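# Move the matching lettered box to the lone box's desk

## Task

One desk holds five boxes grouped together and a second desk holds a single box. Every box has a letter printed on its top. Find the box among the five whose letter matches the single box's letter. Move it onto the second desk so it rests on the desk surface itself, not stacked on the single box or on anything else. All other boxes must stay on their original desks. The robot must not tip over or finish leaning, or the task fails. The result only counts if it stays in place without the robot holding it at the end.

## Robot and tools

ROBOT. TidyBot++: a wheeled base 0.54 m long, 0.50 m wide and 0.38 m tall on four driven casters. It carries one arm with seven joints and a two-finger gripper. The shoulder sits 0.12 m ahead of the base centre and 0.68 m off the floor. There are two cameras: base_camera on the chassis, and wrist_camera, which looks along the hand. The arm begins folded with the hand facing down, reaching up to 0.08 m beyond the front of the base, with the elbow as high as 1.15 m.

FRAMES. Base frame: origin on the floor below the base centre, x ahead, y to the left, z up. hand_pose is reported in this frame. It marks the point between the finger pads; its z axis runs out along the fingers, and the fingers close along its y axis. The odometry frame is the base frame as it was when the scene started. base_odometry counts wheel turns, so wheel slip shows up as travel. Heading is positive to the left, within -3.142 to 3.142. base_tilt is in degrees, positive when the robot leans forward or to the right.

execute_actions. Argument "actions" is a list holding one action or none; an empty list only returns state and images. An action may contain:
- "base": exactly one key, each an offset from where the base last reported itself, not a pose. translate_m: metres straight ahead (positive forward), -2 to 2. strafe_m: metres sideways (positive left), -2 to 2. rotate_rad: radians of turn in place (positive counter-clockwise seen from above), -6.3 to 6.3.
- "joints": absolute targets keyed by name, in radians: joint_1_rad to joint_7_rad, plus gripper_pos on a 0 (open, about 85 mm gap) to 1 (closed) scale. joint_2_rad ranges -2.249 to 2.249, joint_4_rad -2.579 to 2.579, joint_6_rad -2.099 to 2.099; joints 1, 3, 5 and 7 turn without end but take the shorter way, so send steps below half a turn. joint_1_rad positive turns the arm clockwise from above, opposite to rotate_rad.
- "speeds": optional caps for that action only: translate_m and strafe_m 0.05 to 0.5 m/s, rotate_rad 0.1 to 1.57 rad/s (defaults are the maxima). A base move too long to finish in about 8.7 s at its cap is refused.
Base and joint motions begin together. Joints or base left out may keep pushing toward an older target. Unknown keys or values out of range cause refusal and nothing moves. "cameras" picks images: base_camera, wrist_camera, or all (default); [] gives none.

wait: "seconds" 0 to 10; commands nothing and returns state and images.
zoom_image: "camera" (base_camera or wrist_camera) and "region" [x0, y0, x1, y1] in pixels of that camera's latest full image, origin top-left, at most 504 by 504.
read_manual: optional "section", only "licences"; returns licence text, moves nothing.
finished_scene: "scene", the number of the current scene; ends it for good once the robot has held the last command, and reports success.

ARM GEOMETRY. With joint_1_rad 0, joint_3_rad 3.14 and joint_5_rad 0 (near the start) the arm moves in the vertical plane along base x. Segment lengths: upper arm 0.42 m, forearm 0.31 m, hand 0.31 m. Angles from vertical, positive leaning forward: upper arm = joint_2_rad; forearm = joint_2_rad - joint_4_rad; hand = that minus joint_6_rad. Forward reach from the shoulder is the sum of length times sine; height above it is the sum of length times cosine. joint_7_rad at 1.57 with the hand down makes the fingers open left and right; positive turns the hand counter-clockwise seen from above. A downward hand reaches at most about 0.94 m above the floor, and only near the base. Closed fingertips stick out about 20 mm beyond the hand point.

RESULT LINES. base_status and joint_status say how each motion ended: "done", "off_target" (stopped short, may still push), "contact_stop" or "time_out" (base drops its target and holds). A blocked base may still say "done" while far short. "joint command not followed" with a "cause:" line means arm targets were withheld, usually to avoid the arm hitting itself; the gripper target still runs, and withheld targets may be retried later. on_its_own lists uncommanded motion. For the gripper at 1, "done" means nothing was grasped; "off_target" means it is holding something. motor_effort gives percent of maximum, with the action's peak in brackets; readings carry offsets and noise. "ARM HIT" means the arm struck the base or itself. MOTOR HOT warns of heat; an OVER-TEMPERATURE FAULT lets the arm sag, with keys showing "limit_stop_at_motor_heat" (resend the target). A torque sensor at its limit freezes the arm and gripper for 10 s and skips the rest of the call; the base keeps going.

ACCURACY. Friction and load make joints settle a little off target while still reporting done. To correct, send each joint its previous command plus (desired angle minus read angle); never command a loaded joint to its read value, as it may sink. hand_pose can be off by 1 to 2 cm; trust the images. Odometry drifts a few centimetres and degrees over many moves.

AVOID. Don't drive while the arm is snagged on anything high, and don't push or pull sideways on a raised hand: the robot can tip. Back away or pull the arm in if it leans. Avoid driving the arm into desks or boxes, dropping or slamming boxes, and squeezing against obstacles. Loose objects may occasionally get nudged by outside forces. Release the box so it rests stably on the target desk before finishing.

Each tool is called as name(argument=value, ...) on one line, values as JSON.

## Session

execute_actions(actions=[])

Scene clock: 0.00 s.
base_odometry: x=+0.000 y=+0.000 heading=+0.000 (m, m, rad; odometry frame)
base_tilt: forward=+0.3 right=-0.2 (deg)
base_status: not commanded
joint_positions: joint_1_rad=-0.028 joint_2_rad=-0.332 joint_3_rad=+3.103 joint_4_rad=-2.519 joint_5_rad=-0.056 joint_6_rad=-0.904 joint_7_rad=+1.577 gripper_pos=+0.000
joint_status: not commanded
motor_effort: joint_1_rad=+0 joint_2_rad=+0 joint_3_rad=+0 joint_4_rad=+9 joint_5_rad=-1 joint_6_rad=-1 joint_7_rad=+0 (%)
hand_pose: x=+0.2529 y=+0.0224 z=+0.5870 quat_wxyz=(-0.017, +0.999, +0.019, +0.025) (m; base frame)
pictures: base_camera, wrist_camera
Images, in order (width x height): base_camera 644x364, wrist_camera 644x476.

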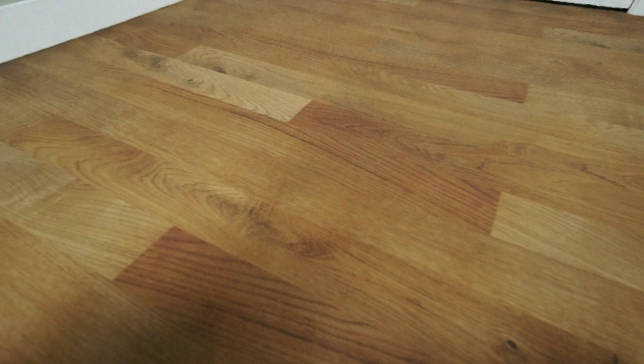

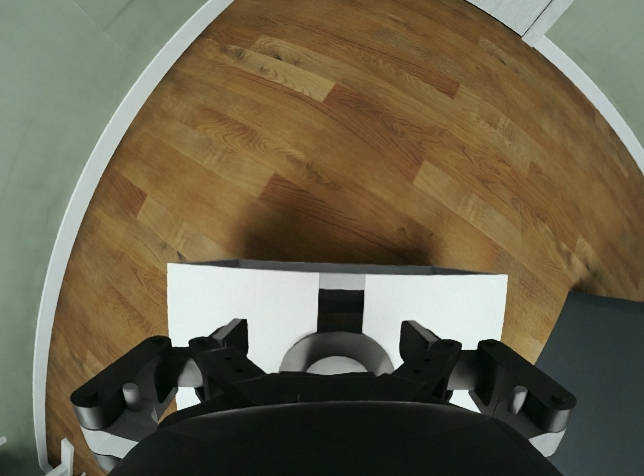

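execute_actions(actions=[{"joints":{"joint_1_rad":2.2,"joint_2_rad":-0.4,"joint_4_rad":-0.9,"joint_6_rad":-1.4}}], cameras=["wrist_camera"])

Scene clock: 4.77 s.
base_odometry: x=+0.000 y=+0.000 heading=+0.000 (m, m, rad; odometry frame)
base_tilt: forward=+0.3 right=-0.2 (deg)
base_status: not commanded
joint_positions: joint_1_rad=+2.189 joint_2_rad=-0.391 joint_3_rad=+3.103 joint_4_rad=-0.915 joint_5_rad=-0.056 joint_6_rad=-1.365 joint_7_rad=+1.577 gripper_pos=+0.000
joint_status: all done
motor_effort: joint_1_rad=+0(0) joint_2_rad=+0(9) joint_3_rad=-1(0) joint_4_rad=+12(20) joint_5_rad=-1(1) joint_6_rad=+8(8) joint_7_rad=+0(0) (%)
hand_pose: x=-0.0194 y=-0.2583 z=+1.2451 quat_wxyz=(+0.507, +0.400, -0.705, +0.293) (m; base frame)
pictures: wrist_camera
Images, in order (width x height): wrist_camera 644x476.

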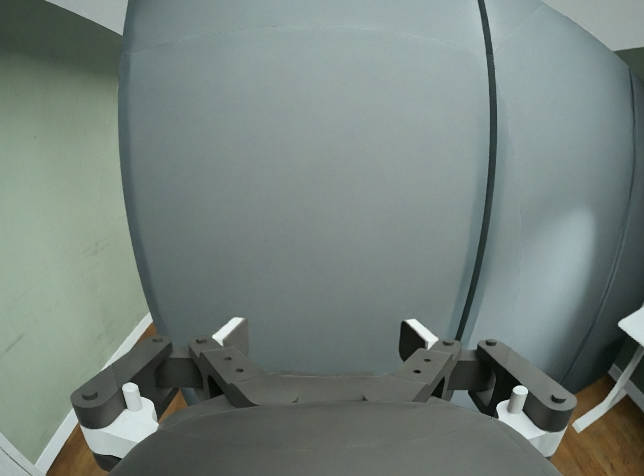

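execute_actions(actions=[{"joints":{"joint_1_rad":3.6}}], cameras=["wrist_camera"])

Scene clock: 8.80 s.
base_odometry: x=+0.000 y=+0.000 heading=+0.000 (m, m, rad; odometry frame)
base_tilt: forward=+0.3 right=-0.2 (deg)
base_status: not commanded
joint_positions: joint_1_rad=+3.589 joint_2_rad=-0.391 joint_3_rad=+3.103 joint_4_rad=-0.915 joint_5_rad=-0.056 joint_6_rad=-1.365 joint_7_rad=+1.577 gripper_pos=+0.000
joint_status: all done
motor_effort: joint_1_rad=+0(0) joint_2_rad=+0(1) joint_3_rad=+0(1) joint_4_rad=+13(13) joint_5_rad=-1(1) joint_6_rad=+8(8) joint_7_rad=+1(0) (%)
hand_pose: x=-0.1591 y=+0.0925 z=+1.2451 quat_wxyz=(+0.577, -0.148, -0.797, -0.103) (m; base frame)
pictures: wrist_camera
Images, in order (width x height): wrist_camera 644x476.

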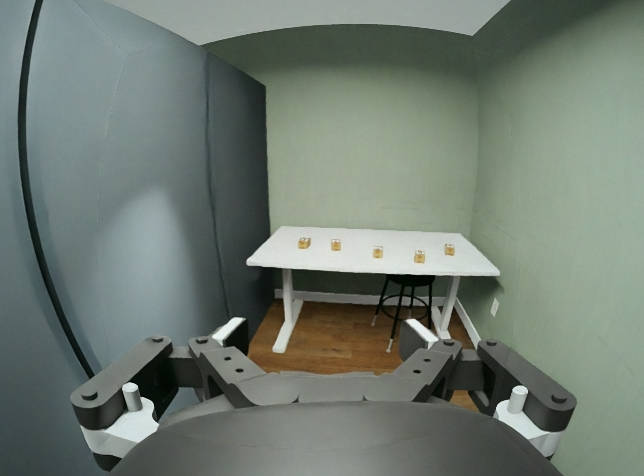

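zoom_image(camera="wrist_camera", region=[280, 220, 480, 280])

execute_actions(actions=[{"base":{"rotate_rad":-0.42},"joints":{"joint_1_rad":1.2,"joint_3_rad":3.14,"joint_5_rad":0,"joint_2_rad":-0.6,"joint_4_rad":-1.0,"joint_6_rad":-1.6}}])

execute_actions(actions=[{"base":{"translate_m":0.6},"joints":{"joint_1_rad":1.9}}])

Region (280, 220, 480, 280) of wrist_camera's 644x476 image, scaled by 2.520; it fills the top 151 rows of this view, and the rest is white.

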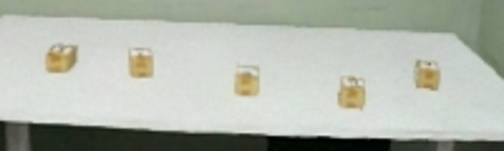

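Scene clock: 16.37 s.
base_odometry: x=+0.000 y=+0.000 heading=-0.420 (m, m, rad; odometry frame)
base_tilt: forward=+0.3 right=-0.3 (deg)
base_status: done
joint_positions: joint_1_rad=+1.211 joint_2_rad=-0.587 joint_3_rad=+3.116 joint_4_rad=-0.980 joint_5_rad=-0.039 joint_6_rad=-1.566 joint_7_rad=+1.577 gripper_pos=+0.000
joint_status: all done
motor_effort: joint_1_rad=+0(0) joint_2_rad=+9(9) joint_3_rad=-1(2) joint_4_rad=+11(13) joint_5_rad=-1(1) joint_6_rad=+8(8) joint_7_rad=+0(0) (%)
hand_pose: x=+0.2034 y=-0.1547 z=+1.2044 quat_wxyz=(+0.305, +0.697, -0.451, +0.466) (m; base frame)
pictures: base_camera, wrist_camera
Images, in order (width x height): base_camera 644x364, wrist_camera 644x476.

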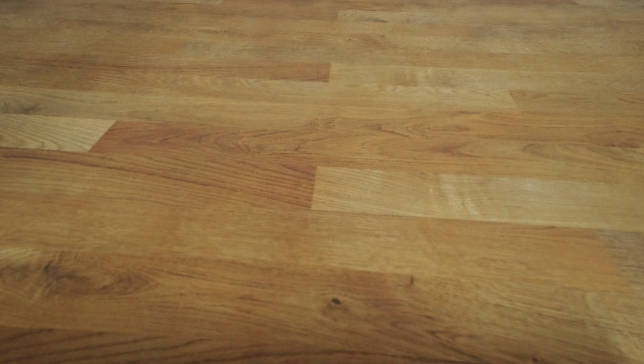

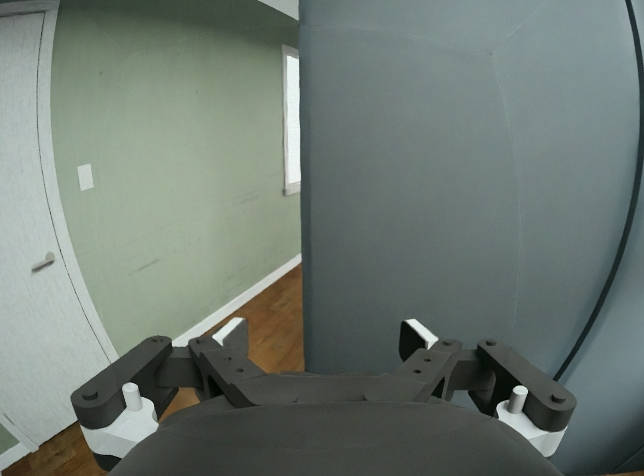

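Scene clock: 18.93 s.
base_odometry: x=+0.548 y=-0.245 heading=-0.420 (m, m, rad; odometry frame)
base_tilt: forward=+0.3 right=-0.2 (deg)
base_status: done
joint_positions: joint_1_rad=+1.892 joint_2_rad=-0.593 joint_3_rad=+3.122 joint_4_rad=-0.981 joint_5_rad=-0.034 joint_6_rad=-1.566 joint_7_rad=+1.577 gripper_pos=+0.000
joint_status: all done
motor_effort: joint_1_rad=+0(1) joint_2_rad=+9(11) joint_3_rad=+0(2) joint_4_rad=+11(12) joint_5_rad=+0(1) joint_6_rad=+8(8) joint_7_rad=+1(0) (%)
hand_pose: x=+0.0840 y=-0.1697 z=+1.2049 quat_wxyz=(+0.446, +0.502, -0.660, +0.337) (m; base frame)
pictures: base_camera, wrist_camera
Images, in order (width x height): base_camera 644x364, wrist_camera 644x476.

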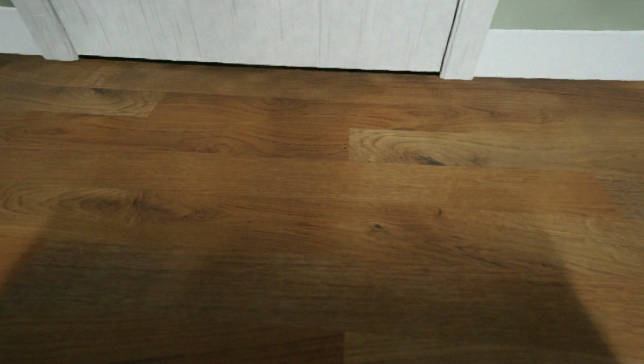

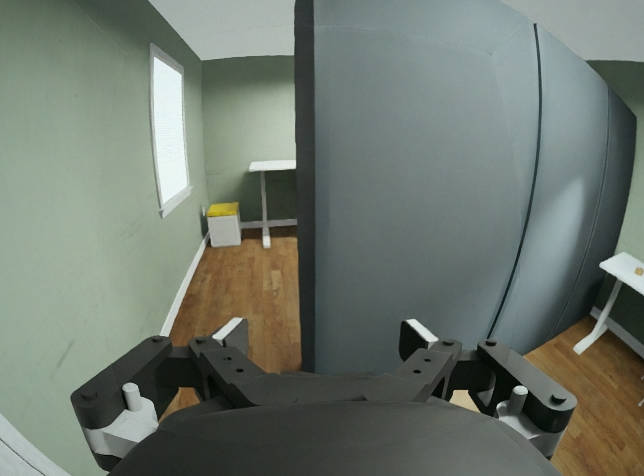

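execute_actions(actions=[{"base":{"translate_m":0.42}}], cameras=["base_camera"])

execute_actions(actions=[{"base":{"rotate_rad":-1.65},"joints":{"joint_1_rad":0.2,"joint_6_rad":-1.9}}])

Scene clock: 23.10 s.
base_odometry: x=+0.931 y=-0.417 heading=-0.421 (m, m, rad; odometry frame)
base_tilt: forward=+0.3 right=-0.2 (deg)
base_status: done
joint_positions: joint_1_rad=+1.894 joint_2_rad=-0.596 joint_3_rad=+3.125 joint_4_rad=-0.982 joint_5_rad=-0.033 joint_6_rad=-1.566 joint_7_rad=+1.577 gripper_pos=+0.000
joint_status: not commanded
motor_effort: joint_1_rad=+0(1) joint_2_rad=+9(10) joint_3_rad=+0(2) joint_4_rad=+11(11) joint_5_rad=+0(0) joint_6_rad=+8(8) joint_7_rad=+0(0) (%)
hand_pose: x=+0.0827 y=-0.1680 z=+1.2049 quat_wxyz=(+0.447, +0.500, -0.661, +0.336) (m; base frame)
pictures: base_camera
Images, in order (width x height): base_camera 644x364.

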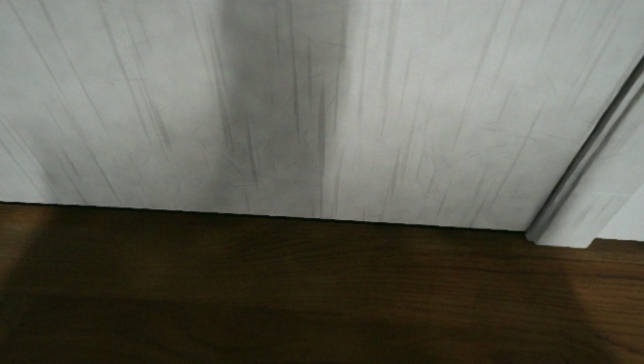

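Scene clock: 26.00 s.
base_odometry: x=+0.931 y=-0.417 heading=-2.070 (m, m, rad; odometry frame)
base_tilt: forward=+0.3 right=-0.2 (deg)
base_status: done
joint_positions: joint_1_rad=+0.211 joint_2_rad=-0.596 joint_3_rad=+3.125 joint_4_rad=-0.984 joint_5_rad=-0.033 joint_6_rad=-1.866 joint_7_rad=+1.577 gripper_pos=+0.000
joint_status: all done
motor_effort: joint_1_rad=+0(0) joint_2_rad=+10(11) joint_3_rad=+0(1) joint_4_rad=+10(11) joint_5_rad=+0(1) joint_6_rad=+7(7) joint_7_rad=+0(0) (%)
hand_pose: x=+0.2437 y=-0.0092 z=+1.1243 quat_wxyz=(+0.036, +0.900, -0.073, +0.428) (m; base frame)
pictures: base_camera, wrist_camera
Images, in order (width x height): base_camera 644x364, wrist_camera 644x476.

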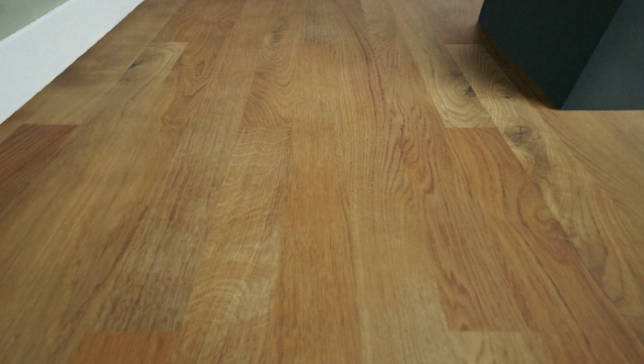

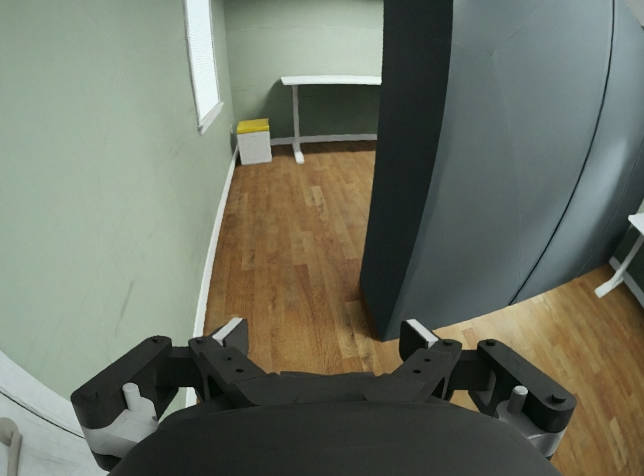

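execute_actions(actions=[{"base":{"strafe_m":0.05}}], cameras=[])

execute_actions(actions=[{"base":{"translate_m":1.7},"joints":{"joint_1_rad":0.5,"joint_2_rad":0,"joint_4_rad":-0.1,"joint_6_rad":-1.8}}])

Scene clock: 29.03 s.
base_odometry: x=+0.975 y=-0.441 heading=-2.071 (m, m, rad; odometry frame)
base_tilt: forward=+0.3 right=-0.2 (deg)
base_status: done
joint_positions: joint_1_rad=+0.209 joint_2_rad=-0.596 joint_3_rad=+3.125 joint_4_rad=-0.984 joint_5_rad=-0.032 joint_6_rad=-1.866 joint_7_rad=+1.577 gripper_pos=+0.000
joint_status: not commanded
motor_effort: joint_1_rad=+0(1) joint_2_rad=+10(12) joint_3_rad=+1(1) joint_4_rad=+10(10) joint_5_rad=-1(2) joint_6_rad=+7(7) joint_7_rad=+0(0) (%)
hand_pose: x=+0.2437 y=-0.0093 z=+1.1243 quat_wxyz=(+0.035, +0.900, -0.072, +0.428) (m; base frame)
pictures: none
No camera images: the call's "cameras" was empty. Leave "cameras" out to get every camera's image.

Scene clock: 33.80 s.
base_odometry: x=+0.160 y=-1.933 heading=-2.071 (m, m, rad; odometry frame)
base_tilt: forward=+0.3 right=-0.2 (deg)
base_status: done
joint_positions: joint_1_rad=+0.488 joint_2_rad=+0.003 joint_3_rad=+3.125 joint_4_rad=-0.117 joint_5_rad=-0.032 joint_6_rad=-1.833 joint_7_rad=+1.577 gripper_pos=+0.000
joint_status: all done
motor_effort: joint_1_rad=+0(0) joint_2_rad=-7(14) joint_3_rad=-1(0) joint_4_rad=+6(10) joint_5_rad=-1(1) joint_6_rad=+8(8) joint_7_rad=+0(0) (%)
hand_pose: x=+0.4158 y=-0.1389 z=+1.2984 quat_wxyz=(+0.122, +0.809, -0.179, +0.546) (m; base frame)
pictures: base_camera, wrist_camera
Images, in order (width x height): base_camera 644x364, wrist_camera 644x476.

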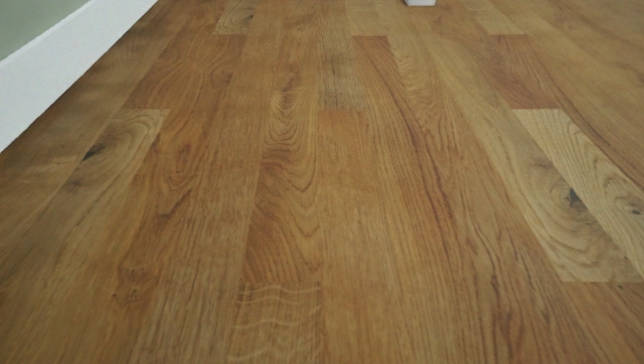

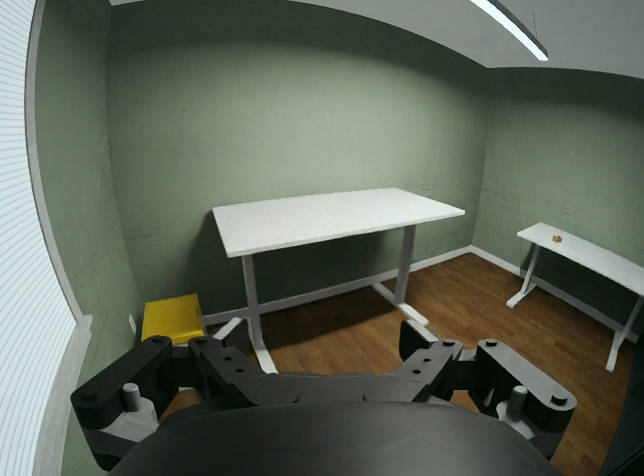

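execute_actions(actions=[{"base":{"translate_m":0.4}}], cameras=[])

execute_actions(actions=[{"base":{"rotate_rad":-1.571},"joints":{"joint_1_rad":0,"joint_2_rad":0.2,"joint_4_rad":-0.3,"joint_6_rad":-1.8}}], cameras=["wrist_camera"])

execute_actions(actions=[{"base":{"translate_m":1.3}}])

Scene clock: 38.33 s.
base_odometry: x=-0.031 y=-2.284 heading=-2.070 (m, m, rad; odometry frame)
base_tilt: forward=+0.3 right=-0.2 (deg)
base_status: done
joint_positions: joint_1_rad=+0.489 joint_2_rad=+0.007 joint_3_rad=+3.125 joint_4_rad=-0.114 joint_5_rad=-0.032 joint_6_rad=-1.833 joint_7_rad=+1.577 gripper_pos=+0.000
joint_status: not commanded
motor_effort: joint_1_rad=+0(0) joint_2_rad=-8(12) joint_3_rad=+0(0) joint_4_rad=+6(7) joint_5_rad=-1(0) joint_6_rad=+8(8) joint_7_rad=+0(0) (%)
hand_pose: x=+0.4171 y=-0.1399 z=+1.2983 quat_wxyz=(+0.122, +0.809, -0.179, +0.546) (m; base frame)
pictures: none
No camera images: the call's "cameras" was empty. Leave "cameras" out to get every camera's image.

Scene clock: 40.83 s.
base_odometry: x=-0.031 y=-2.284 heading=+2.642 (m, m, rad; odometry frame)
base_tilt: forward=+0.3 right=-0.2 (deg)
base_status: done
joint_positions: joint_1_rad=+0.010 joint_2_rad=+0.207 joint_3_rad=+3.126 joint_4_rad=-0.294 joint_5_rad=-0.032 joint_6_rad=-1.831 joint_7_rad=+1.577 gripper_pos=+0.000
joint_status: all done
motor_effort: joint_1_rad=+0(2) joint_2_rad=-19(27) joint_3_rad=-1(1) joint_4_rad=+11(13) joint_5_rad=-1(0) joint_6_rad=+6(8) joint_7_rad=+0(0) (%)
hand_pose: x=+0.5813 y=+0.0120 z=+1.1549 quat_wxyz=(-0.014, +0.919, +0.015, +0.394) (m; base frame)
pictures: wrist_camera
Images, in order (width x height): wrist_camera 644x476.

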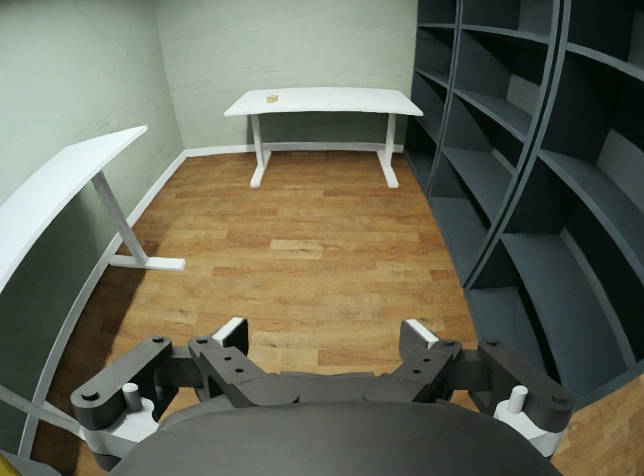

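Scene clock: 44.90 s.
base_odometry: x=-1.172 y=-1.660 heading=+2.641 (m, m, rad; odometry frame)
base_tilt: forward=+0.3 right=-0.2 (deg)
base_status: done
joint_positions: joint_1_rad=+0.010 joint_2_rad=+0.204 joint_3_rad=+3.126 joint_4_rad=-0.294 joint_5_rad=-0.032 joint_6_rad=-1.831 joint_7_rad=+1.577 gripper_pos=+0.000
joint_status: not commanded
motor_effort: joint_1_rad=-1(0) joint_2_rad=-20(23) joint_3_rad=+0(0) joint_4_rad=+12(12) joint_5_rad=-1(1) joint_6_rad=+6(6) joint_7_rad=+0(0) (%)
hand_pose: x=+0.5800 y=+0.0120 z=+1.1563 quat_wxyz=(-0.014, +0.918, +0.015, +0.395) (m; base frame)
pictures: base_camera, wrist_camera
Images, in order (width x height): base_camera 644x364, wrist_camera 644x476.

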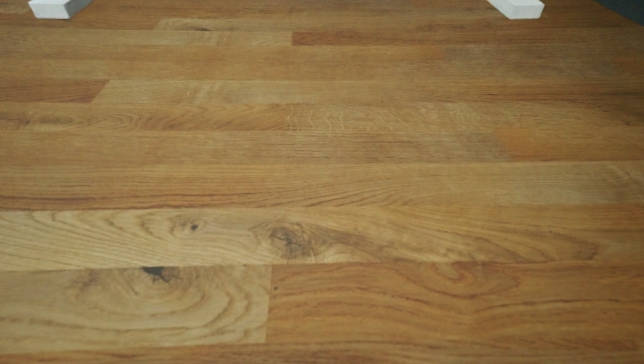

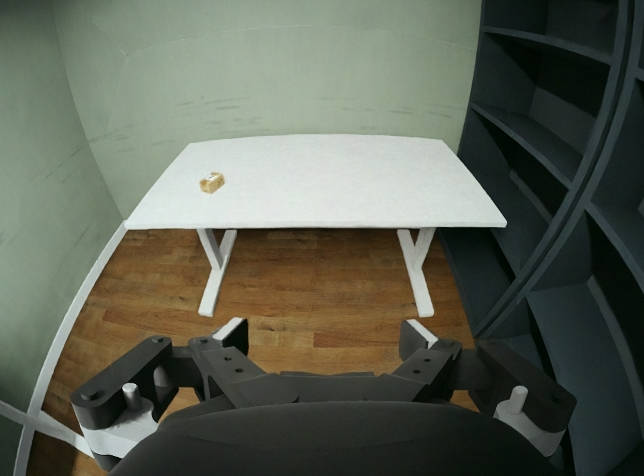

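execute_actions(actions=[{"base":{"translate_m":0.6},"joints":{"joint_1_rad":-0.7,"joint_2_rad":0.5,"joint_4_rad":-0.5,"joint_6_rad":-1.6}}], cameras=["wrist_camera"])

zoom_image(camera="wrist_camera", region=[200, 100, 440, 320])

Scene clock: 49.10 s.
base_odometry: x=-1.698 y=-1.372 heading=+2.641 (m, m, rad; odometry frame)
base_tilt: forward=+0.3 right=-0.2 (deg)
base_status: done
joint_positions: joint_1_rad=-0.692 joint_2_rad=+0.509 joint_3_rad=+3.126 joint_4_rad=-0.489 joint_5_rad=-0.032 joint_6_rad=-1.632 joint_7_rad=+1.577 gripper_pos=+0.000
joint_status: all done
motor_effort: joint_1_rad=+0(3) joint_2_rad=-36(41) joint_3_rad=-1(1) joint_4_rad=+16(18) joint_5_rad=-1(1) joint_6_rad=+4(6) joint_7_rad=+0(0) (%)
hand_pose: x=+0.5860 y=+0.4101 z=+0.9487 quat_wxyz=(-0.105, +0.905, +0.341, +0.231) (m; base frame)
pictures: wrist_camera
Images, in order (width x height): wrist_camera 644x476.

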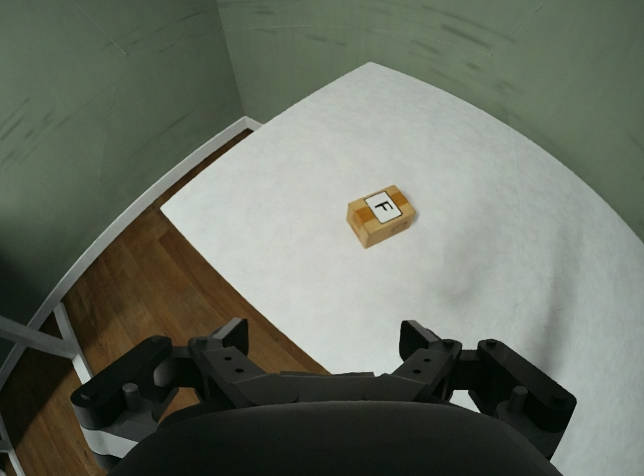

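Region (200, 100, 440, 320) of wrist_camera's 644x476 image, scaled by 2.100; it fills the top 462 rows of this view, and the rest is white.

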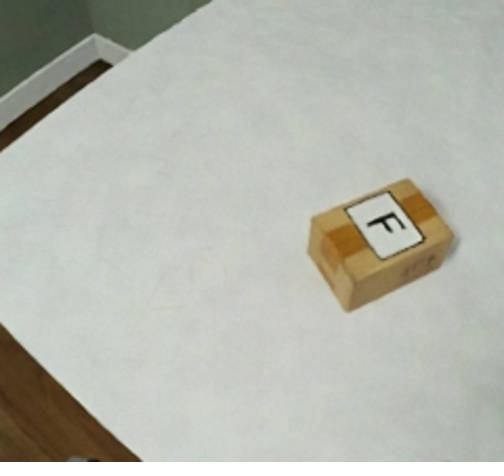

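execute_actions(actions=[{"base":{"translate_m":-1.9},"joints":{"joint_1_rad":1.57,"joint_2_rad":-0.6,"joint_4_rad":-1.0,"joint_6_rad":-2.0}}], cameras=[])

execute_actions(actions=[{"base":{"strafe_m":-0.6}}])

Scene clock: 56.27 s.
base_odometry: x=-0.032 y=-2.285 heading=+2.640 (m, m, rad; odometry frame)
base_tilt: forward=+0.3 right=-0.2 (deg)
base_status: done
joint_positions: joint_1_rad=+1.560 joint_2_rad=-0.594 joint_3_rad=+3.128 joint_4_rad=-0.981 joint_5_rad=-0.031 joint_6_rad=-1.967 joint_7_rad=+1.577 gripper_pos=+0.000
joint_status: all done
motor_effort: joint_1_rad=+0(2) joint_2_rad=+11(40) joint_3_rad=+0(2) joint_4_rad=+10(17) joint_5_rad=-1(1) joint_6_rad=+6(6) joint_7_rad=+0(0) (%)
hand_pose: x=+0.1347 y=-0.1032 z=+1.1020 quat_wxyz=(+0.264, +0.671, -0.635, +0.279) (m; base frame)
pictures: none
No camera images: the call's "cameras" was empty. Leave "cameras" out to get every camera's image.

Scene clock: 58.83 s.
base_odometry: x=+0.257 y=-1.759 heading=+2.640 (m, m, rad; odometry frame)
base_tilt: forward=+0.3 right=-0.2 (deg)
base_status: done
joint_positions: joint_1_rad=+1.560 joint_2_rad=-0.597 joint_3_rad=+3.128 joint_4_rad=-0.986 joint_5_rad=-0.031 joint_6_rad=-1.968 joint_7_rad=+1.577 gripper_pos=+0.000
joint_status: not commanded
motor_effort: joint_1_rad=+0(1) joint_2_rad=+11(14) joint_3_rad=+0(0) joint_4_rad=+9(11) joint_5_rad=-1(1) joint_6_rad=+6(7) joint_7_rad=+0(0) (%)
hand_pose: x=+0.1346 y=-0.1022 z=+1.1002 quat_wxyz=(+0.263, +0.671, -0.635, +0.277) (m; base frame)
pictures: base_camera, wrist_camera
Images, in order (width x height): base_camera 644x364, wrist_camera 644x476.

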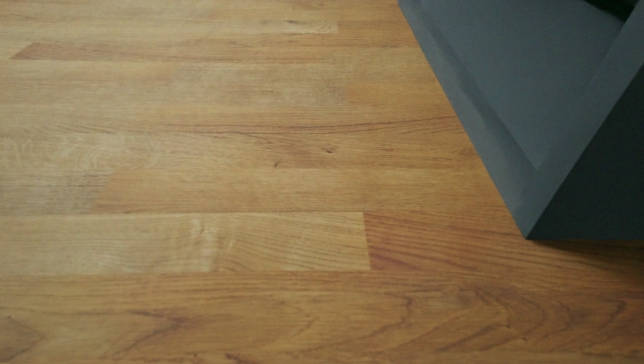

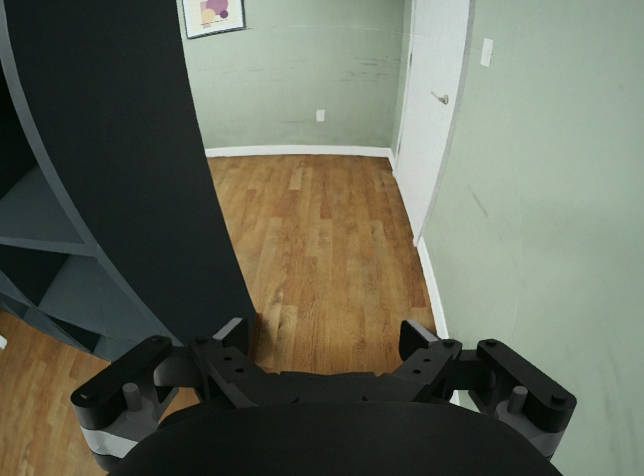

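Clear.

execute_actions(actions=[{"base":{"strafe_m":-1.55}}], cameras=[])

execute_actions(actions=[{"base":{"translate_m":1.7},"joints":{"joint_1_rad":0,"joint_2_rad":0.4,"joint_4_rad":-0.5,"joint_6_rad":-1.7}}])

zoom_image(camera="wrist_camera", region=[80, 60, 580, 320])

Scene clock: 64.93 s.
base_odometry: x=+1.002 y=-0.400 heading=+2.640 (m, m, rad; odometry frame)
base_tilt: forward=+0.3 right=-0.2 (deg)
base_status: done
joint_positions: joint_1_rad=+1.560 joint_2_rad=-0.597 joint_3_rad=+3.128 joint_4_rad=-0.987 joint_5_rad=-0.031 joint_6_rad=-1.968 joint_7_rad=+1.577 gripper_pos=+0.000
joint_status: not commanded
motor_effort: joint_1_rad=+0(0) joint_2_rad=+11(14) joint_3_rad=-1(0) joint_4_rad=+10(11) joint_5_rad=-1(1) joint_6_rad=+6(7) joint_7_rad=+0(1) (%)
hand_pose: x=+0.1346 y=-0.1023 z=+1.0998 quat_wxyz=(+0.262, +0.671, -0.635, +0.277) (m; base frame)
pictures: none
No camera images: the call's "cameras" was empty. Leave "cameras" out to get every camera's image.

Scene clock: 69.70 s.
base_odometry: x=-0.489 y=+0.418 heading=+2.640 (m, m, rad; odometry frame)
base_tilt: forward=+0.4 right=-0.2 (deg)
base_status: done
joint_positions: joint_1_rad=+0.005 joint_2_rad=+0.403 joint_3_rad=+3.128 joint_4_rad=-0.518 joint_5_rad=-0.031 joint_6_rad=-1.731 joint_7_rad=+1.577 gripper_pos=+0.000
joint_status: all done
motor_effort: joint_1_rad=+0(1) joint_2_rad=-31(35) joint_3_rad=-1(2) joint_4_rad=+15(16) joint_5_rad=-1(1) joint_6_rad=+4(6) joint_7_rad=-1(0) (%)
hand_pose: x=+0.6804 y=+0.0135 z=+0.9850 quat_wxyz=(-0.017, +0.970, +0.012, +0.243) (m; base frame)
pictures: base_camera, wrist_camera
Images, in order (width x height): base_camera 644x364, wrist_camera 644x476.

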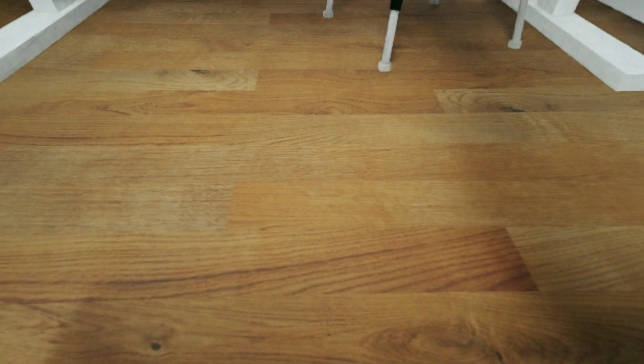

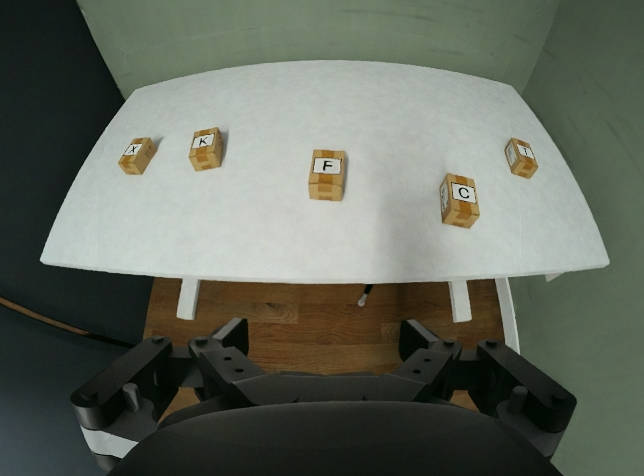

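Region (80, 60, 580, 320) of wrist_camera's 644x476 image, scaled by 1.008; it fills the top 262 rows of this view, and the rest is white.

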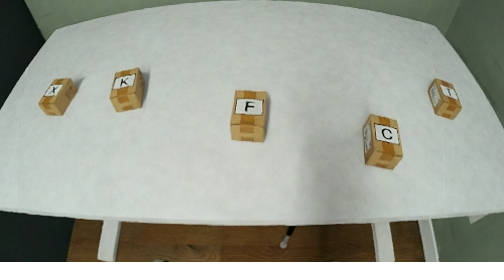

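execute_actions(actions=[{"base":{"translate_m":0.4},"joints":{"joint_2_rad":0.33,"joint_4_rad":-0.79,"joint_5_rad":0.03,"joint_6_rad":-2.05}}], cameras=["wrist_camera"])

Scene clock: 75.07 s.
base_odometry: x=-0.840 y=+0.610 heading=+2.640 (m, m, rad; odometry frame)
base_tilt: forward=+0.3 right=-0.2 (deg)
base_status: done
joint_positions: joint_1_rad=+0.005 joint_2_rad=+0.338 joint_3_rad=+3.128 joint_4_rad=-0.775 joint_5_rad=-0.009 joint_6_rad=-2.016 joint_7_rad=+1.577 gripper_pos=+0.000
joint_status: all done
motor_effort: joint_1_rad=+1(0) joint_2_rad=-28(32) joint_3_rad=-1(1) joint_4_rad=+14(15) joint_5_rad=-1(0) joint_6_rad=+0(4) joint_7_rad=+0(0) (%)
hand_pose: x=+0.5443 y=+0.0062 z=+0.9064 quat_wxyz=(-0.006, +1.000, +0.009, +0.006) (m; base frame)
pictures: wrist_camera
Images, in order (width x height): wrist_camera 644x476.

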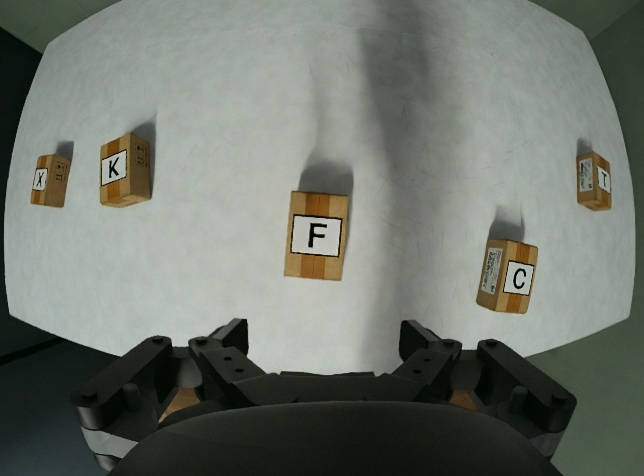

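execute_actions(actions=[{"base":{"translate_m":0.056},"joints":{"joint_1_rad":-0.02,"joint_2_rad":0.285,"joint_4_rad":-1.105,"joint_6_rad":-1.725,"joint_7_rad":1.46}}], cameras=["wrist_camera"])

Scene clock: 79.60 s.
base_odometry: x=-0.889 y=+0.637 heading=+2.640 (m, m, rad; odometry frame)
base_tilt: forward=+0.3 right=-0.2 (deg)
base_status: done
joint_positions: joint_1_rad=-0.007 joint_2_rad=+0.297 joint_3_rad=+3.128 joint_4_rad=-1.090 joint_5_rad=-0.009 joint_6_rad=-1.757 joint_7_rad=+1.488 gripper_pos=+0.000
joint_status: all done
motor_effort: joint_1_rad=+0(0) joint_2_rad=-28(31) joint_3_rad=-1(2) joint_4_rad=+15(16) joint_5_rad=+0(0) joint_6_rad=+0(1) joint_7_rad=+0(1) (%)
hand_pose: x=+0.5501 y=+0.0121 z=+0.8304 quat_wxyz=(-0.006, +1.000, -0.031, -0.002) (m; base frame)
pictures: wrist_camera
Images, in order (width x height): wrist_camera 644x476.

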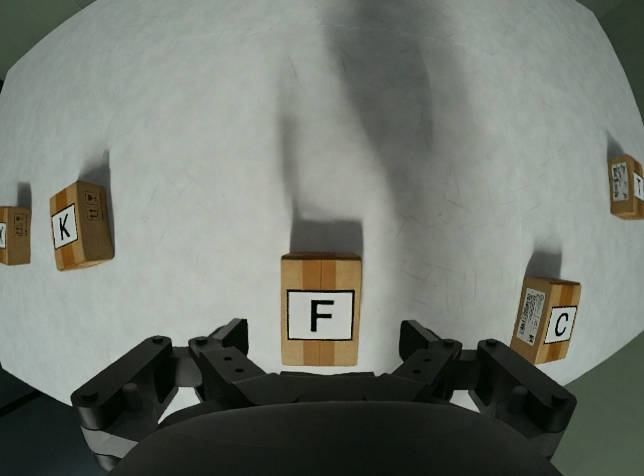

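execute_actions(actions=[{"joints":{"joint_2_rad":0.266,"joint_4_rad":-1.321,"joint_6_rad":-1.526}}], cameras=["wrist_camera"])

execute_actions(actions=[{"joints":{"gripper_pos":1}}], cameras=["wrist_camera"])

execute_actions(actions=[{"joints":{"joint_2_rad":0.3,"joint_4_rad":-0.85,"joint_6_rad":-2.0}}], cameras=["wrist_camera"])

Scene clock: 83.53 s.
base_odometry: x=-0.889 y=+0.637 heading=+2.640 (m, m, rad; odometry frame)
base_tilt: forward=+0.3 right=-0.2 (deg)
base_status: not commanded
joint_positions: joint_1_rad=-0.007 joint_2_rad=+0.279 joint_3_rad=+3.128 joint_4_rad=-1.307 joint_5_rad=-0.009 joint_6_rad=-1.559 joint_7_rad=+1.488 gripper_pos=+0.000
joint_status: all done
motor_effort: joint_1_rad=+0(0) joint_2_rad=-28(29) joint_3_rad=-1(1) joint_4_rad=+16(16) joint_5_rad=-1(0) joint_6_rad=+0(0) joint_7_rad=+0(0) (%)
hand_pose: x=+0.5479 y=+0.0124 z=+0.7703 quat_wxyz=(-0.006, +0.999, -0.031, -0.002) (m; base frame)
pictures: wrist_camera
Images, in order (width x height): wrist_camera 644x476.

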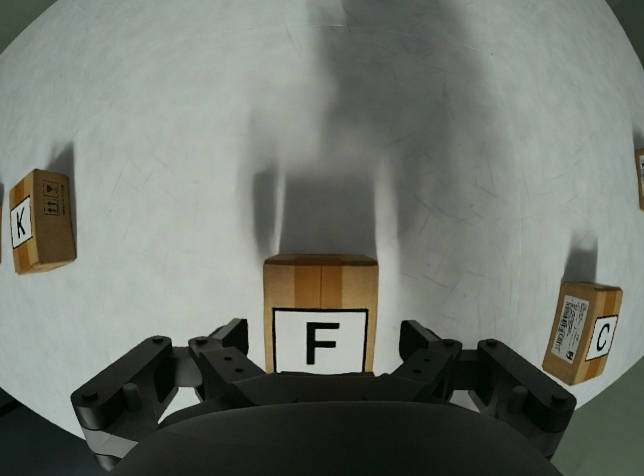

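Scene clock: 84.63 s.
base_odometry: x=-0.889 y=+0.637 heading=+2.640 (m, m, rad; odometry frame)
base_tilt: forward=+0.3 right=-0.2 (deg)
base_status: not commanded
joint_positions: joint_1_rad=-0.008 joint_2_rad=+0.271 joint_3_rad=+3.128 joint_4_rad=-1.311 joint_5_rad=-0.008 joint_6_rad=-1.558 joint_7_rad=+1.488 gripper_pos=+0.368
joint_status: gripper_pos off_target (ended at +0.368, target +1.000)
motor_effort: joint_1_rad=+0(0) joint_2_rad=-28(29) joint_3_rad=-1(1) joint_4_rad=+17(17) joint_5_rad=+0(0) joint_6_rad=+0(1) joint_7_rad=+0(0) (%)
hand_pose: x=+0.5462 y=+0.0124 z=+0.7726 quat_wxyz=(-0.006, +0.999, -0.031, +0.001) (m; base frame)
pictures: wrist_camera
Images, in order (width x height): wrist_camera 644x476.

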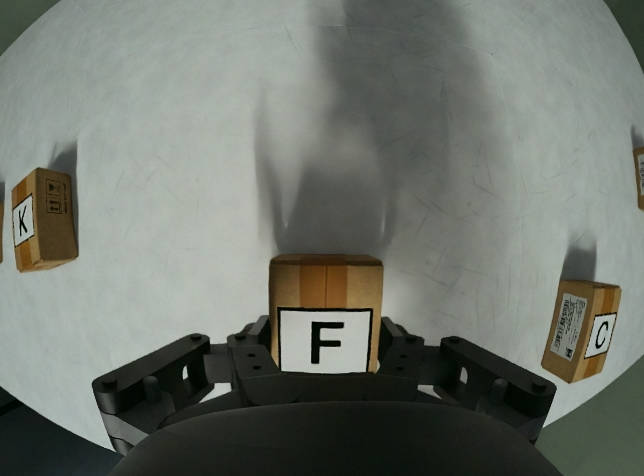

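Scene clock: 86.53 s.
base_odometry: x=-0.889 y=+0.637 heading=+2.640 (m, m, rad; odometry frame)
base_tilt: forward=+0.4 right=-0.2 (deg)
base_status: not commanded
joint_positions: joint_1_rad=-0.008 joint_2_rad=+0.291 joint_3_rad=+3.128 joint_4_rad=-0.868 joint_5_rad=-0.008 joint_6_rad=-1.968 joint_7_rad=+1.488 gripper_pos=+0.368
joint_status: all done
motor_effort: joint_1_rad=+0(0) joint_2_rad=-27(30) joint_3_rad=+0(1) joint_4_rad=+15(17) joint_5_rad=-1(1) joint_6_rad=+0(1) joint_7_rad=+0(1) (%)
hand_pose: x=+0.5321 y=+0.0114 z=+0.8994 quat_wxyz=(-0.006, +1.000, -0.030, +0.007) (m; base frame)
pictures: wrist_camera
Images, in order (width x height): wrist_camera 644x476.

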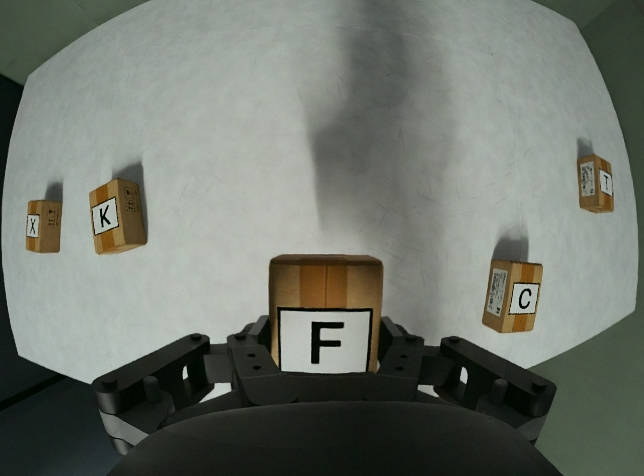

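execute_actions(actions=[{"base":{"translate_m":-2.0}}], cameras=[])

execute_actions(actions=[{"base":{"translate_m":-0.15},"joints":{"joint_1_rad":-1.57}}])

Scene clock: 94.33 s.
base_odometry: x=+0.864 y=-0.326 heading=+2.639 (m, m, rad; odometry frame)
base_tilt: forward=+0.3 right=-0.2 (deg)
base_status: done
joint_positions: joint_1_rad=-0.011 joint_2_rad=+0.301 joint_3_rad=+3.128 joint_4_rad=-0.867 joint_5_rad=-0.007 joint_6_rad=-1.970 joint_7_rad=+1.488 gripper_pos=+0.368
joint_status: not commanded
motor_effort: joint_1_rad=+0(3) joint_2_rad=-28(31) joint_3_rad=+0(2) joint_4_rad=+15(16) joint_5_rad=-1(1) joint_6_rad=+0(1) joint_7_rad=+0(1) (%)
hand_pose: x=+0.5338 y=+0.0122 z=+0.8955 quat_wxyz=(-0.005, +1.000, -0.028, +0.001) (m; base frame)
pictures: none
No camera images: the call's "cameras" was empty. Leave "cameras" out to get every camera's image.

Scene clock: 97.10 s.
base_odometry: x=+0.996 y=-0.398 heading=+2.639 (m, m, rad; odometry frame)
base_tilt: forward=+0.2 right=-0.2 (deg)
base_status: done
joint_positions: joint_1_rad=-1.564 joint_2_rad=+0.304 joint_3_rad=+3.128 joint_4_rad=-0.867 joint_5_rad=-0.005 joint_6_rad=-1.970 joint_7_rad=+1.488 gripper_pos=+0.368
joint_status: all done
motor_effort: joint_1_rad=+0(3) joint_2_rad=-28(31) joint_3_rad=-1(1) joint_4_rad=+15(16) joint_5_rad=+0(0) joint_6_rad=+0(1) joint_7_rad=+0(0) (%)
hand_pose: x=+0.1147 y=+0.4156 z=+0.8943 quat_wxyz=(-0.003, +0.733, +0.680, -0.003) (m; base frame)
pictures: base_camera, wrist_camera
Images, in order (width x height): base_camera 644x364, wrist_camera 644x476.

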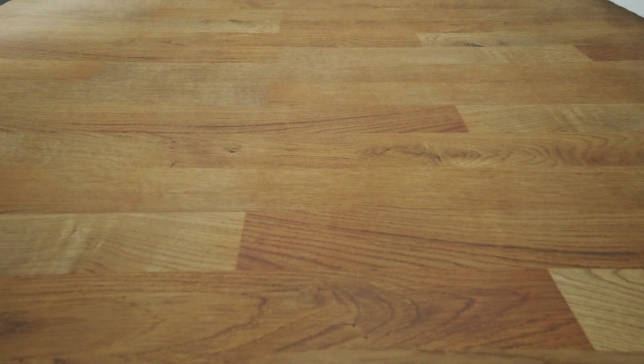

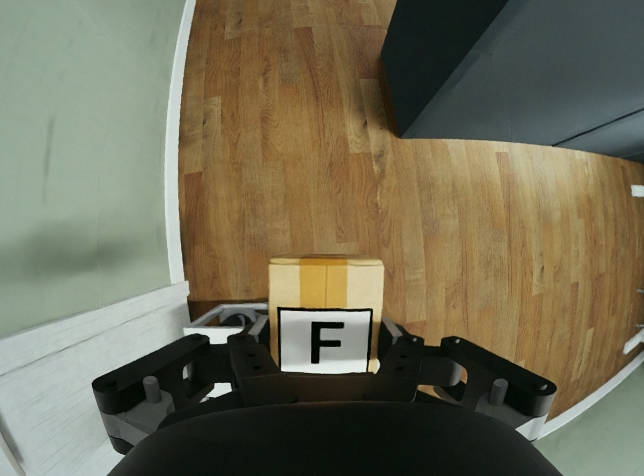

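execute_actions(actions=[{"base":{"strafe_m":2.0}}], cameras=[])

execute_actions(actions=[{"base":{"translate_m":1.75},"joints":{"joint_1_rad":0,"joint_2_rad":0.3,"joint_4_rad":-0.7}}])

Scene clock: 105.70 s.
base_odometry: x=+0.033 y=-2.151 heading=+2.639 (m, m, rad; odometry frame)
base_tilt: forward=+0.3 right=-0.2 (deg)
base_status: done
joint_positions: joint_1_rad=-1.564 joint_2_rad=+0.307 joint_3_rad=+3.128 joint_4_rad=-0.866 joint_5_rad=-0.005 joint_6_rad=-1.971 joint_7_rad=+1.488 gripper_pos=+0.368
joint_status: not commanded
motor_effort: joint_1_rad=+0(1) joint_2_rad=-28(31) joint_3_rad=-1(1) joint_4_rad=+15(16) joint_5_rad=-1(0) joint_6_rad=+0(1) joint_7_rad=+0(0) (%)
hand_pose: x=+0.1148 y=+0.4158 z=+0.8935 quat_wxyz=(-0.002, +0.733, +0.680, -0.004) (m; base frame)
pictures: none
No camera images: the call's "cameras" was empty. Leave "cameras" out to get every camera's image.

Scene clock: 110.57 s.
base_odometry: x=-1.501 y=-1.310 heading=+2.640 (m, m, rad; odometry frame)
base_tilt: forward=+0.3 right=-0.2 (deg)
base_status: done
joint_positions: joint_1_rad=-0.006 joint_2_rad=+0.309 joint_3_rad=+3.128 joint_4_rad=-0.720 joint_5_rad=-0.005 joint_6_rad=-1.971 joint_7_rad=+1.488 gripper_pos=+0.368
joint_status: all done
motor_effort: joint_1_rad=+0(3) joint_2_rad=-27(31) joint_3_rad=+0(1) joint_4_rad=+15(16) joint_5_rad=-1(1) joint_6_rad=+2(2) joint_7_rad=+0(0) (%)
hand_pose: x=+0.5597 y=+0.0100 z=+0.9367 quat_wxyz=(-0.008, +0.997, -0.031, +0.070) (m; base frame)
pictures: base_camera, wrist_camera
Images, in order (width x height): base_camera 644x364, wrist_camera 644x476.

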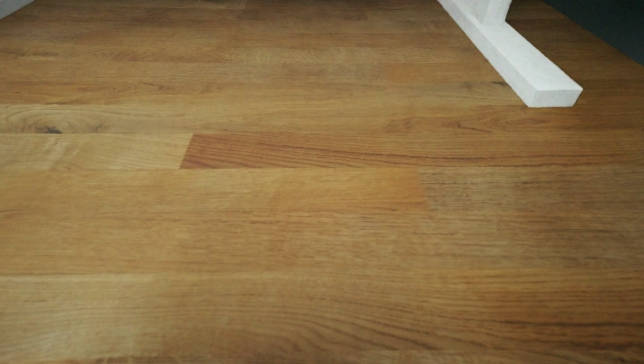

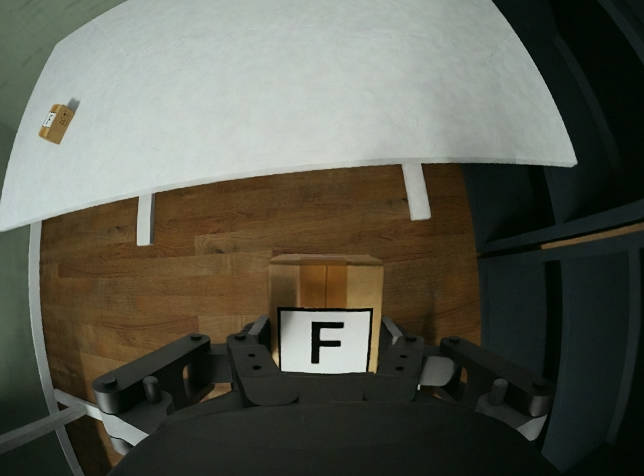

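execute_actions(actions=[{"base":{"translate_m":0.38}}], cameras=[])

execute_actions(actions=[{"joints":{"joint_2_rad":0.275,"joint_4_rad":-1.21,"joint_6_rad":-1.63}}], cameras=["wrist_camera"])

execute_actions(actions=[{"joints":{"joint_2_rad":0.266,"joint_4_rad":-1.321,"joint_6_rad":-1.526}}], cameras=["wrist_camera"])

Scene clock: 115.87 s.
base_odometry: x=-1.834 y=-1.127 heading=+2.640 (m, m, rad; odometry frame)
base_tilt: forward=+0.3 right=-0.3 (deg)
base_status: done
joint_positions: joint_1_rad=-0.006 joint_2_rad=+0.310 joint_3_rad=+3.128 joint_4_rad=-0.718 joint_5_rad=-0.005 joint_6_rad=-1.972 joint_7_rad=+1.488 gripper_pos=+0.368
joint_status: not commanded
motor_effort: joint_1_rad=+0(1) joint_2_rad=-28(32) joint_3_rad=+0(2) joint_4_rad=+15(15) joint_5_rad=+0(0) joint_6_rad=+1(2) joint_7_rad=+0(0) (%)
hand_pose: x=+0.5604 y=+0.0100 z=+0.9366 quat_wxyz=(-0.008, +0.997, -0.031, +0.070) (m; base frame)
pictures: none
No camera images: the call's "cameras" was empty. Leave "cameras" out to get every camera's image.

Scene clock: 117.57 s.
base_odometry: x=-1.834 y=-1.127 heading=+2.640 (m, m, rad; odometry frame)
base_tilt: forward=+0.3 right=-0.2 (deg)
base_status: not commanded
joint_positions: joint_1_rad=-0.006 joint_2_rad=+0.293 joint_3_rad=+3.128 joint_4_rad=-1.198 joint_5_rad=-0.005 joint_6_rad=-1.663 joint_7_rad=+1.488 gripper_pos=+0.368
joint_status: all done
motor_effort: joint_1_rad=+0(0) joint_2_rad=-29(29) joint_3_rad=-1(1) joint_4_rad=+16(16) joint_5_rad=+0(0) joint_6_rad=+0(1) joint_7_rad=+0(0) (%)
hand_pose: x=+0.5497 y=+0.0106 z=+0.7986 quat_wxyz=(-0.004, +0.999, -0.032, -0.006) (m; base frame)
pictures: wrist_camera
Images, in order (width x height): wrist_camera 644x476.

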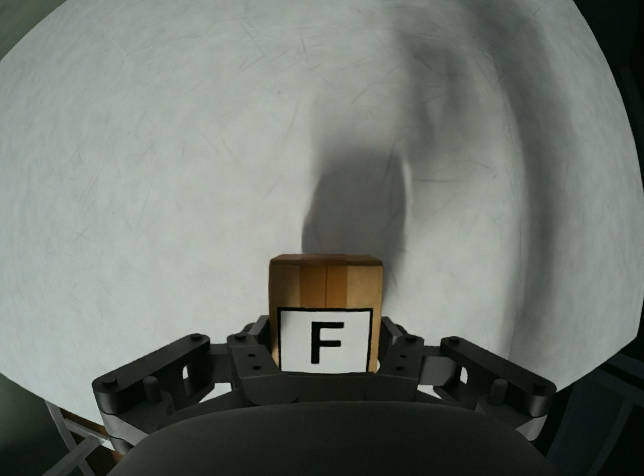

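Scene clock: 118.73 s.
base_odometry: x=-1.834 y=-1.127 heading=+2.640 (m, m, rad; odometry frame)
base_tilt: forward=+0.3 right=-0.2 (deg)
base_status: not commanded
joint_positions: joint_1_rad=-0.006 joint_2_rad=+0.275 joint_3_rad=+3.128 joint_4_rad=-1.306 joint_5_rad=-0.005 joint_6_rad=-1.559 joint_7_rad=+1.488 gripper_pos=+0.368
joint_status: all done
motor_effort: joint_1_rad=+0(0) joint_2_rad=-28(29) joint_3_rad=-1(1) joint_4_rad=+16(17) joint_5_rad=+0(0) joint_6_rad=+0(1) joint_7_rad=+0(1) (%)
hand_pose: x=+0.5477 y=+0.0107 z=+0.7723 quat_wxyz=(-0.004, +0.999, -0.032, +0.000) (m; base frame)
pictures: wrist_camera
Images, in order (width x height): wrist_camera 644x476.

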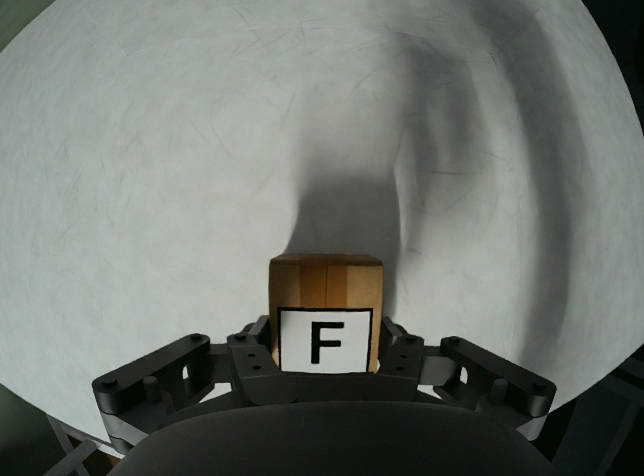

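It stopped at 0.7723, same as pickup height: touching.

execute_actions(actions=[{"joints":{"gripper_pos":0}}], cameras=[])

execute_actions(actions=[{"joints":{"joint_2_rad":0.3,"joint_4_rad":-0.95,"joint_6_rad":-1.9}}], cameras=["wrist_camera"])

finished_scene(scene=1)

Scene clock: 122.40 s.
base_odometry: x=-1.834 y=-1.127 heading=+2.640 (m, m, rad; odometry frame)
base_tilt: forward=+0.3 right=-0.3 (deg)
base_status: not commanded
joint_positions: joint_1_rad=-0.006 joint_2_rad=+0.275 joint_3_rad=+3.128 joint_4_rad=-1.306 joint_5_rad=-0.005 joint_6_rad=-1.559 joint_7_rad=+1.488 gripper_pos=+0.000
joint_status: all done
motor_effort: joint_1_rad=+0(0) joint_2_rad=-27(29) joint_3_rad=-1(1) joint_4_rad=+16(16) joint_5_rad=+0(1) joint_6_rad=+0(0) joint_7_rad=+0(1) (%)
hand_pose: x=+0.5477 y=+0.0107 z=+0.7723 quat_wxyz=(-0.004, +0.999, -0.032, +0.000) (m; base frame)
pictures: none
No camera images: the call's "cameras" was empty. Leave "cameras" out to get every camera's image.

Scene clock: 123.90 s.
base_odometry: x=-1.834 y=-1.127 heading=+2.640 (m, m, rad; odometry frame)
base_tilt: forward=+0.3 right=-0.2 (deg)
base_status: not commanded
joint_positions: joint_1_rad=-0.006 joint_2_rad=+0.286 joint_3_rad=+3.128 joint_4_rad=-0.965 joint_5_rad=-0.005 joint_6_rad=-1.868 joint_7_rad=+1.488 gripper_pos=+0.000
joint_status: all done
motor_effort: joint_1_rad=+0(0) joint_2_rad=-28(30) joint_3_rad=-1(1) joint_4_rad=+15(17) joint_5_rad=-1(1) joint_6_rad=+0(0) joint_7_rad=+0(0) (%)
hand_pose: x=+0.5430 y=+0.0101 z=+0.8730 quat_wxyz=(-0.005, +0.999, -0.031, +0.011) (m; base frame)
pictures: wrist_camera
Images, in order (width x height): wrist_camera 644x476.

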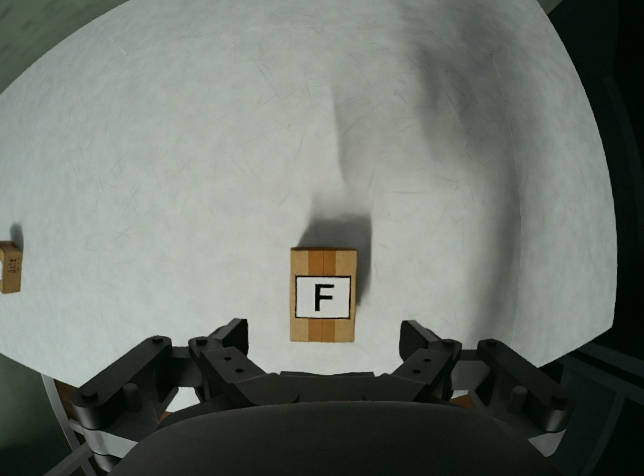

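The scene is finished: the task was done.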